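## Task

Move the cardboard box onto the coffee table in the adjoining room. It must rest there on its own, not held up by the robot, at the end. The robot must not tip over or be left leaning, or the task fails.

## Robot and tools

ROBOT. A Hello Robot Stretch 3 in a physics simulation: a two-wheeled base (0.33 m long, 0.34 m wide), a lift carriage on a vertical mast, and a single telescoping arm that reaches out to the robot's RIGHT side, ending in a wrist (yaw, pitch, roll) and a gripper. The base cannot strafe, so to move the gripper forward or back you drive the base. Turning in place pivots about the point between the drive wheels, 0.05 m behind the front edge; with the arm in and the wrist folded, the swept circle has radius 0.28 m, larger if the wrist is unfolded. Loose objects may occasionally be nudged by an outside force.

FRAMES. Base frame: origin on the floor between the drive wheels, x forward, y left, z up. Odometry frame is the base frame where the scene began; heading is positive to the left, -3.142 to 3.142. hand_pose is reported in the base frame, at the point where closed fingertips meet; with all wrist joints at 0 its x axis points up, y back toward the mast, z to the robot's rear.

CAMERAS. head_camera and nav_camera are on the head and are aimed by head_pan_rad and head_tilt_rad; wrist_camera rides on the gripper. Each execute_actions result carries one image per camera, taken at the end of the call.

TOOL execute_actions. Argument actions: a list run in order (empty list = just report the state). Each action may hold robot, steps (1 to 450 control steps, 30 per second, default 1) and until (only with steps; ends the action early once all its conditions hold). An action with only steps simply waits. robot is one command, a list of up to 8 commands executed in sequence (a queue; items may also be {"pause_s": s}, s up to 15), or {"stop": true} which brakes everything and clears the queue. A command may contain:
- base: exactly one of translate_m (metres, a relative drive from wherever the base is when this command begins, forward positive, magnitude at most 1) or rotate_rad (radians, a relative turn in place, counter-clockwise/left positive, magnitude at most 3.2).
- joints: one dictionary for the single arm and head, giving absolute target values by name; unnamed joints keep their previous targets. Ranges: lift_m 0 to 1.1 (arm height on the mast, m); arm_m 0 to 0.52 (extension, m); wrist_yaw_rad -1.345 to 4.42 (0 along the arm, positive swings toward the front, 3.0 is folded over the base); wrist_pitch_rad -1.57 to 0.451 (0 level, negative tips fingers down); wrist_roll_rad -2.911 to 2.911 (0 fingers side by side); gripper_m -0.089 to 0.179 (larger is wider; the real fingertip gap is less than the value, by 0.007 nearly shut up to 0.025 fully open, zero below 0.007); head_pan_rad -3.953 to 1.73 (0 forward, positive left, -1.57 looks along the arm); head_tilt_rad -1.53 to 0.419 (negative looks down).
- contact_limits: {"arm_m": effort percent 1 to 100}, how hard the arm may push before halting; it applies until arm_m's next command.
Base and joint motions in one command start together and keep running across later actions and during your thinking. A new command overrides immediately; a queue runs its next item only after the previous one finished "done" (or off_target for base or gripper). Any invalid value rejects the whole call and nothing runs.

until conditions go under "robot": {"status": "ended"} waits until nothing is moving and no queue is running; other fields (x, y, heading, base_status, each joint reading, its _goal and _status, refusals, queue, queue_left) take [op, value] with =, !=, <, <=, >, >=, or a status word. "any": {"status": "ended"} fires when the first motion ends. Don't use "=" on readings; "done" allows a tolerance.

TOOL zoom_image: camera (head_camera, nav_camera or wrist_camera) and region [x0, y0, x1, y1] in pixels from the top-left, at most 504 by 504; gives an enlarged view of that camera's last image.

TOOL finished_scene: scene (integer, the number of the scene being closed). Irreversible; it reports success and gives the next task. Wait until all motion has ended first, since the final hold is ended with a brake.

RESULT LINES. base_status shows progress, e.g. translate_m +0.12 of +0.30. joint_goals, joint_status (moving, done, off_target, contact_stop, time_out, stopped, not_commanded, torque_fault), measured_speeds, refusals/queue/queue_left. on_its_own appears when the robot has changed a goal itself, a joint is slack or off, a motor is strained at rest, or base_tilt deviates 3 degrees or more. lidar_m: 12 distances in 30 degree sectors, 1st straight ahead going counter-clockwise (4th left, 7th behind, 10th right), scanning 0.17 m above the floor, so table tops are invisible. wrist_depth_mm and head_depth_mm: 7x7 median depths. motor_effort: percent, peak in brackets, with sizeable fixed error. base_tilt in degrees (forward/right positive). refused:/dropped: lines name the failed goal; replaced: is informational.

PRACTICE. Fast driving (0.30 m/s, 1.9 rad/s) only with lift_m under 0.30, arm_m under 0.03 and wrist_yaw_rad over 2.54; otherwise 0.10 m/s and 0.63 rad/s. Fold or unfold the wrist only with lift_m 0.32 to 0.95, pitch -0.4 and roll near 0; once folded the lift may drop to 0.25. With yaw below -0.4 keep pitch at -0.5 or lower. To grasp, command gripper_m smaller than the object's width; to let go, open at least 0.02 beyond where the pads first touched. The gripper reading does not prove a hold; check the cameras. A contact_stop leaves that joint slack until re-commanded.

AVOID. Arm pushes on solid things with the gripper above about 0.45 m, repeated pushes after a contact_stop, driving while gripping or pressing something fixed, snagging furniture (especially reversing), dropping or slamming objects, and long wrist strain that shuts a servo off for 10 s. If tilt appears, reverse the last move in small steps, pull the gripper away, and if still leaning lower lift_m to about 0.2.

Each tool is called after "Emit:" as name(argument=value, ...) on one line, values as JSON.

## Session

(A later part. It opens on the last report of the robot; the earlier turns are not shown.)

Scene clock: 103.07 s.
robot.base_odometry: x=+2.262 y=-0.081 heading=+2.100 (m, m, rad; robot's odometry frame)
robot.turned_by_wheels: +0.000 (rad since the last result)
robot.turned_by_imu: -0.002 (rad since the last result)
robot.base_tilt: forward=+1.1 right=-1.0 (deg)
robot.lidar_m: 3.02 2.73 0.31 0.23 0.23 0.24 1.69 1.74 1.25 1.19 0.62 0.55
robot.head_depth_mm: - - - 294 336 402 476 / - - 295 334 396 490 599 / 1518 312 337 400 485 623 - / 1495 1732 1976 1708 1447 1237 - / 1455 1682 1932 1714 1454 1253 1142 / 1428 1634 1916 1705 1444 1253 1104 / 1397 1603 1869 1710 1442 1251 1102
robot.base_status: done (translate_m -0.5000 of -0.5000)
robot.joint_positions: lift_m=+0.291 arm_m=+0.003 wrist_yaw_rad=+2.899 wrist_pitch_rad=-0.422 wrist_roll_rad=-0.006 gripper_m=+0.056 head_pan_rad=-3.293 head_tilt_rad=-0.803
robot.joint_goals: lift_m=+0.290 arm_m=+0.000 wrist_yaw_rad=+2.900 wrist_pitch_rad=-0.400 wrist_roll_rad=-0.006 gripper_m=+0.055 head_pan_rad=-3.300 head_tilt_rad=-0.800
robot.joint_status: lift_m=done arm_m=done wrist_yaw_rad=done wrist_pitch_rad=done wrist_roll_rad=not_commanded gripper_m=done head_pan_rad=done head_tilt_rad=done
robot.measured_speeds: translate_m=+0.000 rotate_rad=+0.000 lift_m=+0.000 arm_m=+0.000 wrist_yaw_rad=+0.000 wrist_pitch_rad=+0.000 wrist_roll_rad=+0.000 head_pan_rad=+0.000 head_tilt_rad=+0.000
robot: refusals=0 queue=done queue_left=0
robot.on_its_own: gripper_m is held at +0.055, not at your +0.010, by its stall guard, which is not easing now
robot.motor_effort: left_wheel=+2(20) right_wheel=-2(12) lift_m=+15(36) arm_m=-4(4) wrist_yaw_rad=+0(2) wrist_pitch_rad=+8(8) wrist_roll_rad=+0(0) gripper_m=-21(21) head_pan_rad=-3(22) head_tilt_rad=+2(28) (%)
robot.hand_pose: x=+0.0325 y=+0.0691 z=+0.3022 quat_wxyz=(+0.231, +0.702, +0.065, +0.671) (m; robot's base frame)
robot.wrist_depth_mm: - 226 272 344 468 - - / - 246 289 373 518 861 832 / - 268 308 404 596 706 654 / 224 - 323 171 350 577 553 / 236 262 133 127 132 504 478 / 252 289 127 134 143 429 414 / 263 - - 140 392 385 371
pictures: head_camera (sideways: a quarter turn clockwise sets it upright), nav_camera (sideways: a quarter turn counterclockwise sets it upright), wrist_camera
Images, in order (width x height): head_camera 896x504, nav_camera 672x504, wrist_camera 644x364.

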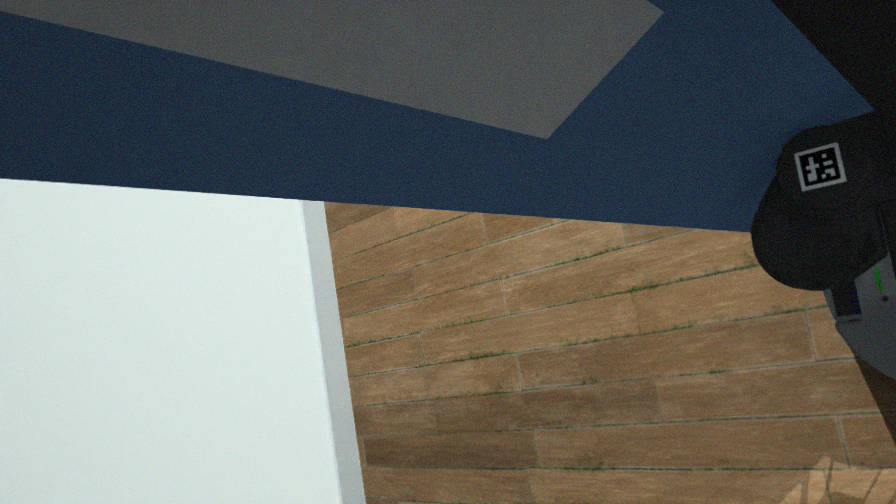

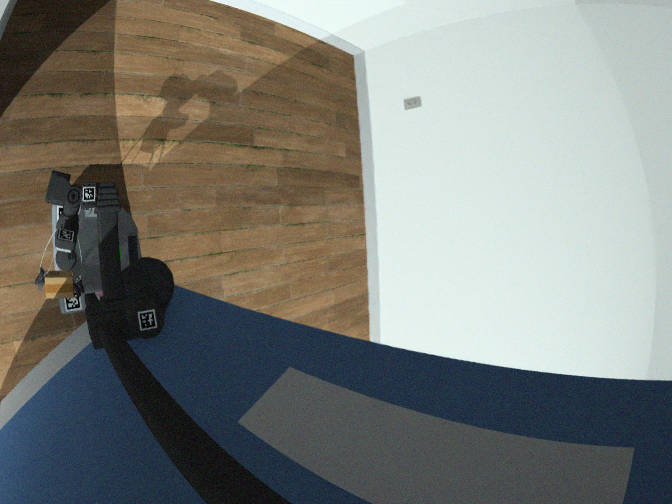

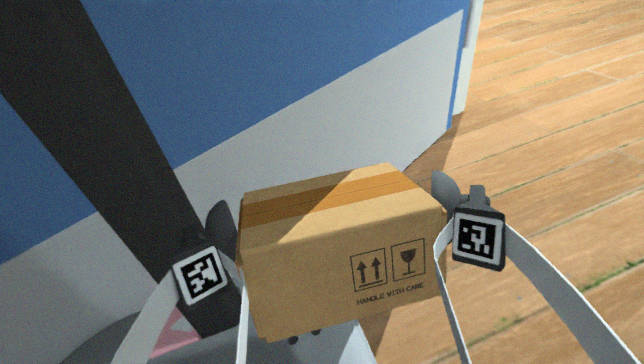

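Emit:
execute_actions(actions=[{"robot":[{"joints":{"head_tilt_rad":-0.6,"head_pan_rad":0},"base":{"translate_m":-0.7}},{"base":{"rotate_rad":1.6}}],"steps":450,"until":{"robot":{"status":"ended"}}}])

Scene clock: 112.17 s.
robot.base_odometry: x=+2.615 y=-0.685 heading=-2.583 (m, m, rad; robot's odometry frame)
robot.turned_by_wheels: +1.600 (rad since the last result)
robot.turned_by_imu: +1.580 (rad since the last result)
robot.base_tilt: forward=+1.2 right=-1.2 (deg)
robot.lidar_m: 1.86 1.43 1.04 0.99 1.03 1.26 1.21 1.26 1.17 1.36 1.22 1.57
robot.head_depth_mm: 2148 2400 2592 2137 1665 1381 1172 / 2150 2382 2649 2123 1673 1385 1174 / 2114 2349 2521 2121 1685 1383 1174 / 2108 2347 2242 2138 1680 1386 1176 / 2087 2326 2159 2148 1684 1386 1177 / 2072 2317 2182 2168 1686 1393 1178 / 2066 2311 2513 2104 1691 1386 1182
robot.base_status: done (rotate_rad +1.5999 of +1.6000)
robot.joint_positions: lift_m=+0.291 arm_m=+0.003 wrist_yaw_rad=+2.899 wrist_pitch_rad=-0.423 wrist_roll_rad=-0.006 gripper_m=+0.056 head_pan_rad=-0.007 head_tilt_rad=-0.605
robot.joint_goals: lift_m=+0.290 arm_m=+0.000 wrist_yaw_rad=+2.900 wrist_pitch_rad=-0.400 wrist_roll_rad=-0.006 gripper_m=+0.055 head_pan_rad=+0.000 head_tilt_rad=-0.600
robot.joint_status: lift_m=done arm_m=done wrist_yaw_rad=done wrist_pitch_rad=done wrist_roll_rad=not_commanded gripper_m=done head_pan_rad=done head_tilt_rad=done
robot.measured_speeds: translate_m=+0.000 rotate_rad=+0.000 lift_m=+0.000 arm_m=+0.000 wrist_yaw_rad=+0.000 wrist_pitch_rad=+0.000 wrist_roll_rad=+0.000 head_pan_rad=+0.000 head_tilt_rad=+0.000
robot: refusals=0 queue=done queue_left=0
robot.on_its_own: gripper_m is held at +0.055, not at your +0.010, by its stall guard, which is not easing now
robot.motor_effort: left_wheel=-2(13) right_wheel=+2(10) lift_m=+15(15) arm_m=-4(5) wrist_yaw_rad=+0(0) wrist_pitch_rad=+8(8) wrist_roll_rad=+0(0) gripper_m=-19(22) head_pan_rad=+5(59) head_tilt_rad=+3(24) (%)
robot.hand_pose: x=+0.0324 y=+0.0691 z=+0.3021 quat_wxyz=(+0.231, +0.702, +0.065, +0.671) (m; robot's base frame)
robot.wrist_depth_mm: - 842 911 - - - - / - 919 - - 954 883 813 / 903 937 854 818 757 709 659 / 775 - 680 170 382 580 546 / 643 591 132 127 132 503 477 / 530 509 127 133 143 428 417 / 461 - - 140 392 379 373
pictures: head_camera (sideways: a quarter turn clockwise sets it upright), nav_camera (sideways: a quarter turn counterclockwise sets it upright), wrist_camera
Images, in order (width x height): head_camera 896x504, nav_camera 672x504, wrist_camera 644x364.

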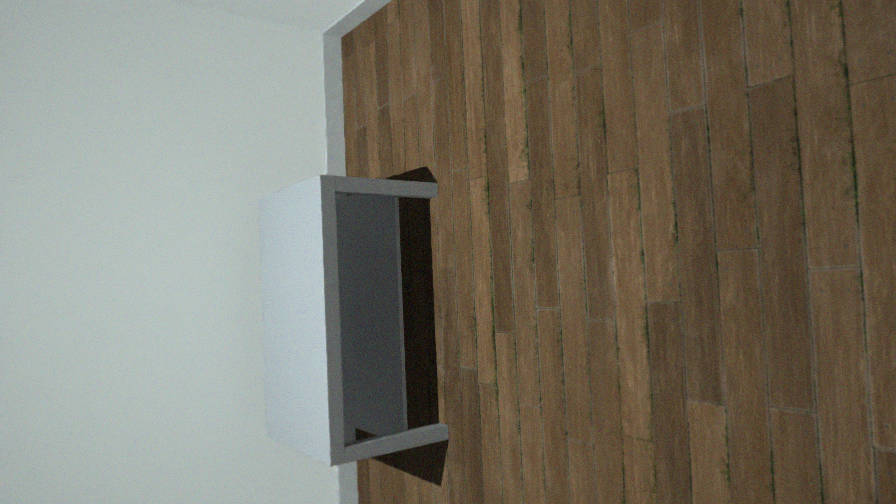

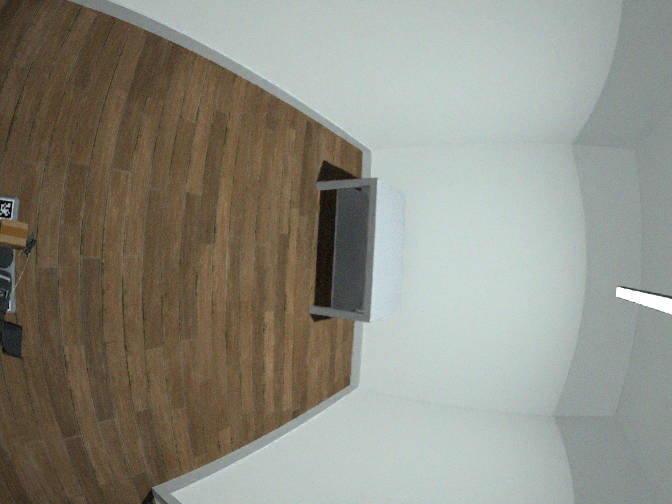

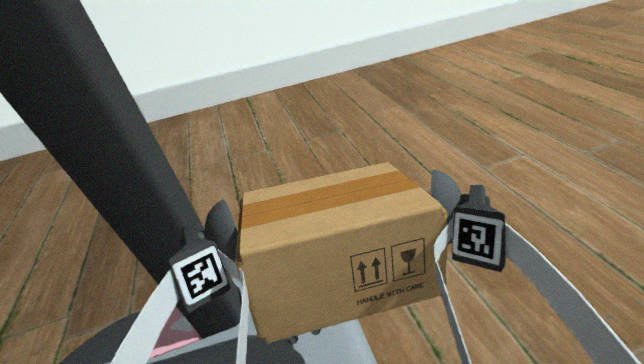

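Emit:
execute_actions(actions=[{"robot":[{"base":{"translate_m":1}},{"base":{"translate_m":0.45}},{"base":{"rotate_rad":1.6},"joints":{"head_pan_rad":-1.5,"head_tilt_rad":-1}},{"joints":{"lift_m":0.47,"wrist_yaw_rad":2}},{"joints":{"wrist_pitch_rad":-0.15,"wrist_yaw_rad":0,"arm_m":0.17}}],"steps":450,"until":{"robot":{"status":"ended"}}},{"steps":300,"until":{"robot":{"status":"ended"}}}])

Scene clock: 132.00 s.
robot.base_odometry: x=+1.386 y=-1.453 heading=-0.983 (m, m, rad; robot's odometry frame)
robot.turned_by_wheels: +1.600 (rad since the last result)
robot.turned_by_imu: +1.581 (rad since the last result)
robot.base_tilt: forward=+1.2 right=-1.0 (deg)
robot.lidar_m: 1.01 1.05 1.45 2.65 1.61 1.14 1.10 1.14 0.48 1.10 1.03 0.65
robot.head_depth_mm: 991 1182 1380 1002 1267 1190 1081 / 992 1188 1103 965 1045 1205 1097 / 1000 1202 1105 957 1274 1193 - / 1005 1206 1098 929 1262 1203 - / 1009 1210 1097 963 1184 1184 1076 / 1013 1219 1096 961 1251 1183 1075 / 1017 1226 1100 961 1255 1181 1075
robot.base_status: done (rotate_rad +1.5999 of +1.6000)
robot.joint_positions: lift_m=+0.469 arm_m=+0.170 wrist_yaw_rad=+0.002 wrist_pitch_rad=-0.182 wrist_roll_rad=-0.006 gripper_m=+0.056 head_pan_rad=-1.493 head_tilt_rad=-0.988
robot.joint_goals: lift_m=+0.470 arm_m=+0.170 wrist_yaw_rad=+0.000 wrist_pitch_rad=-0.150 wrist_roll_rad=-0.006 gripper_m=+0.055 head_pan_rad=-1.500 head_tilt_rad=-1.000
robot.joint_status: lift_m=done arm_m=done wrist_yaw_rad=done wrist_pitch_rad=done wrist_roll_rad=not_commanded gripper_m=done head_pan_rad=done head_tilt_rad=done
robot.measured_speeds: translate_m=+0.000 rotate_rad=+0.000 lift_m=+0.000 arm_m=+0.000 wrist_yaw_rad=+0.000 wrist_pitch_rad=+0.000 wrist_roll_rad=+0.000 head_pan_rad=+0.000 head_tilt_rad=+0.000
robot: refusals=0 queue=done queue_left=0
robot.on_its_own: gripper_m is held at +0.055, not at your +0.010, by its stall guard, which is not easing now
robot.motor_effort: left_wheel=-2(13) right_wheel=+2(10) lift_m=+36(38) arm_m=+4(6) wrist_yaw_rad=-1(2) wrist_pitch_rad=+11(11) wrist_roll_rad=+0(0) gripper_m=-21(19) head_pan_rad=-4(57) head_tilt_rad=-7(37) (%)
robot.hand_pose: x=-0.0210 y=-0.5622 z=+0.5379 quat_wxyz=(+0.707, +0.065, -0.702, -0.064) (m; robot's base frame)
robot.wrist_depth_mm: 584 589 595 598 605 610 641 / 627 622 626 645 642 657 674 / 671 681 670 665 515 464 703 / 676 482 433 170 254 336 307 / 370 343 137 128 132 264 244 / 282 271 130 133 143 209 204 / 230 217 202 187 186 182 175
pictures: head_camera (sideways: a quarter turn clockwise sets it upright), nav_camera (sideways: a quarter turn counterclockwise sets it upright), wrist_camera
Images, in order (width x height): head_camera 896x504, nav_camera 672x504, wrist_camera 644x364.

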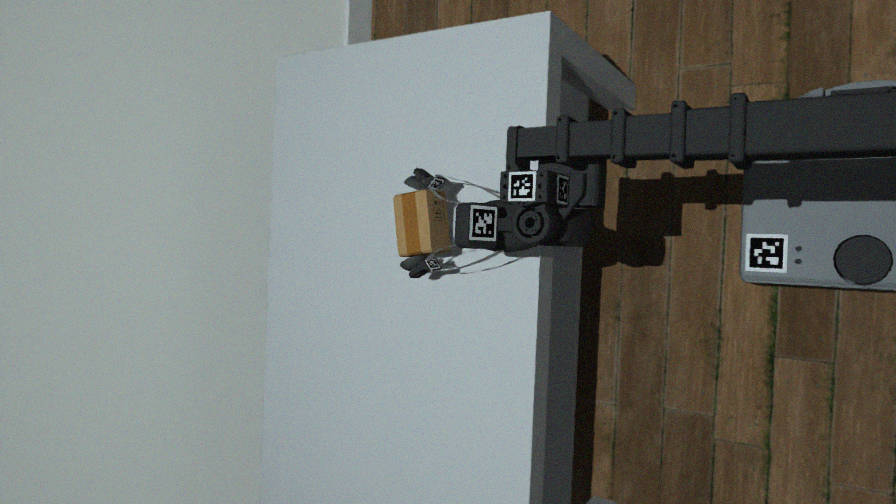

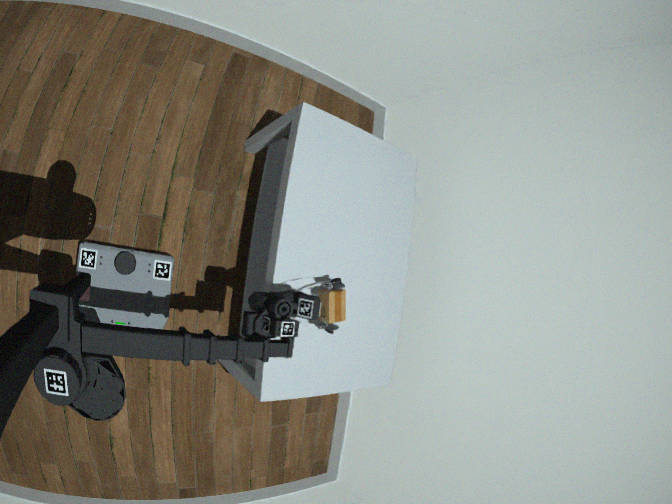

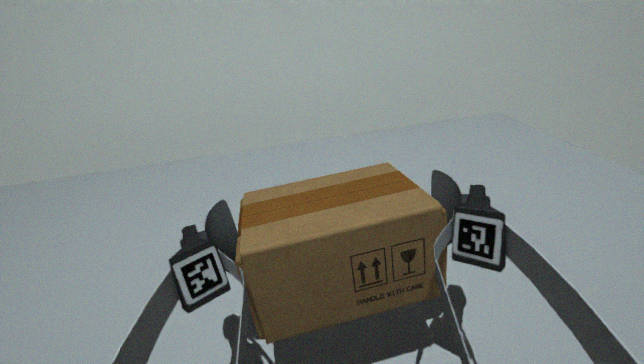

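Emit:
execute_actions(actions=[{"robot":[{"joints":{"lift_m":0.424}},{"joints":{"gripper_m":0.16}},{"joints":{"lift_m":0.46,"arm_m":0.03}}],"steps":450,"until":{"robot":{"status":"ended"}}}])

Scene clock: 142.87 s.
robot.base_odometry: x=+1.386 y=-1.453 heading=-0.983 (m, m, rad; robot's odometry frame)
robot.turned_by_wheels: +0.000 (rad since the last result)
robot.turned_by_imu: -0.002 (rad since the last result)
robot.base_tilt: forward=+1.1 right=-1.2 (deg)
robot.lidar_m: 1.01 1.05 1.45 2.65 1.61 1.14 1.10 1.14 0.48 1.10 1.03 0.65
robot.head_depth_mm: 991 1185 1386 1004 1267 1188 1077 / 997 1194 1104 968 1128 1205 1098 / 997 1198 1102 950 1180 - - / 1002 1212 1101 944 1184 1190 - / 1008 1210 1101 964 1181 1185 1076 / 1015 1222 1094 961 1254 1184 1073 / 1018 1229 1095 958 1252 1181 1071
robot.base_status: done (rotate_rad +1.5999 of +1.6000)
robot.joint_positions: lift_m=+0.459 arm_m=+0.030 wrist_yaw_rad=+0.001 wrist_pitch_rad=-0.173 wrist_roll_rad=-0.006 gripper_m=+0.160 head_pan_rad=-1.493 head_tilt_rad=-0.988
robot.joint_goals: lift_m=+0.460 arm_m=+0.030 wrist_yaw_rad=+0.000 wrist_pitch_rad=-0.150 wrist_roll_rad=-0.006 gripper_m=+0.160 head_pan_rad=-1.500 head_tilt_rad=-1.000
robot.joint_status: lift_m=done arm_m=done wrist_yaw_rad=done wrist_pitch_rad=done wrist_roll_rad=not_commanded gripper_m=done head_pan_rad=done head_tilt_rad=done
robot.measured_speeds: translate_m=+0.000 rotate_rad=+0.000 lift_m=+0.000 arm_m=+0.000 wrist_yaw_rad=+0.000 wrist_pitch_rad=+0.000 wrist_roll_rad=+0.000 head_pan_rad=+0.000 head_tilt_rad=+0.000
robot: refusals=0 queue=done queue_left=0
robot.motor_effort: left_wheel=-2(3) right_wheel=+3(2) lift_m=+36(38) arm_m=-5(7) wrist_yaw_rad=+0(2) wrist_pitch_rad=+8(11) wrist_roll_rad=+0(0) gripper_m=+0(82) head_pan_rad=-3(3) head_tilt_rad=-6(7) (%)
robot.hand_pose: x=-0.0213 y=-0.4236 z=+0.5303 quat_wxyz=(+0.707, +0.062, -0.702, -0.061) (m; robot's base frame)
robot.wrist_depth_mm: 691 710 720 718 740 744 745 / 738 746 765 788 786 784 815 / 796 791 782 582 510 462 865 / 531 464 421 276 344 333 297 / 356 343 304 277 266 250 238 / 274 - 241 227 215 201 195 / 223 203 198 189 180 180 180
pictures: head_camera (sideways: a quarter turn clockwise sets it upright), nav_camera (sideways: a quarter turn counterclockwise sets it upright), wrist_camera
Images, in order (width x height): head_camera 896x504, nav_camera 672x504, wrist_camera 644x364.

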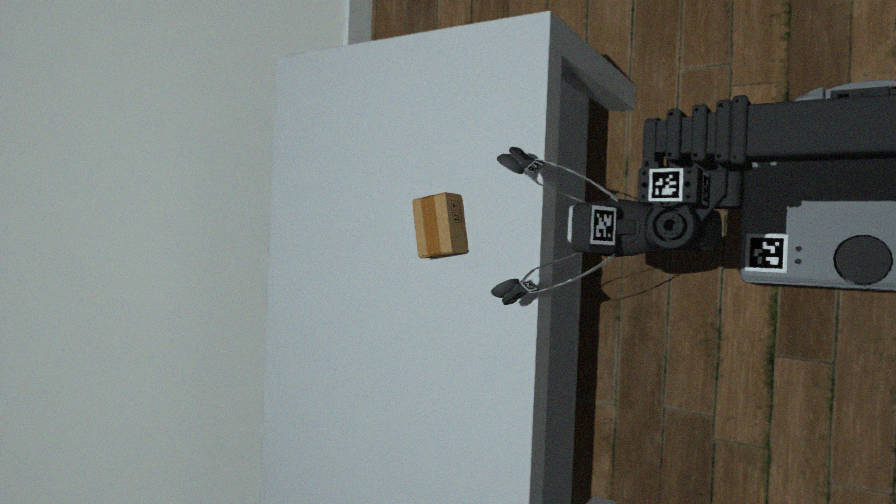

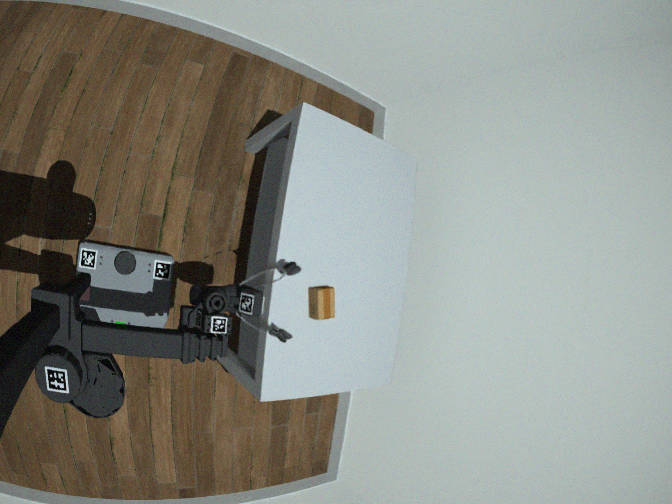

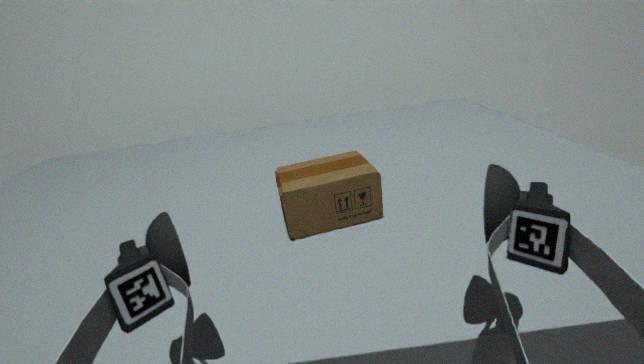

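Emit:
finished_scene(scene=1)

The scene is finished: the task was done.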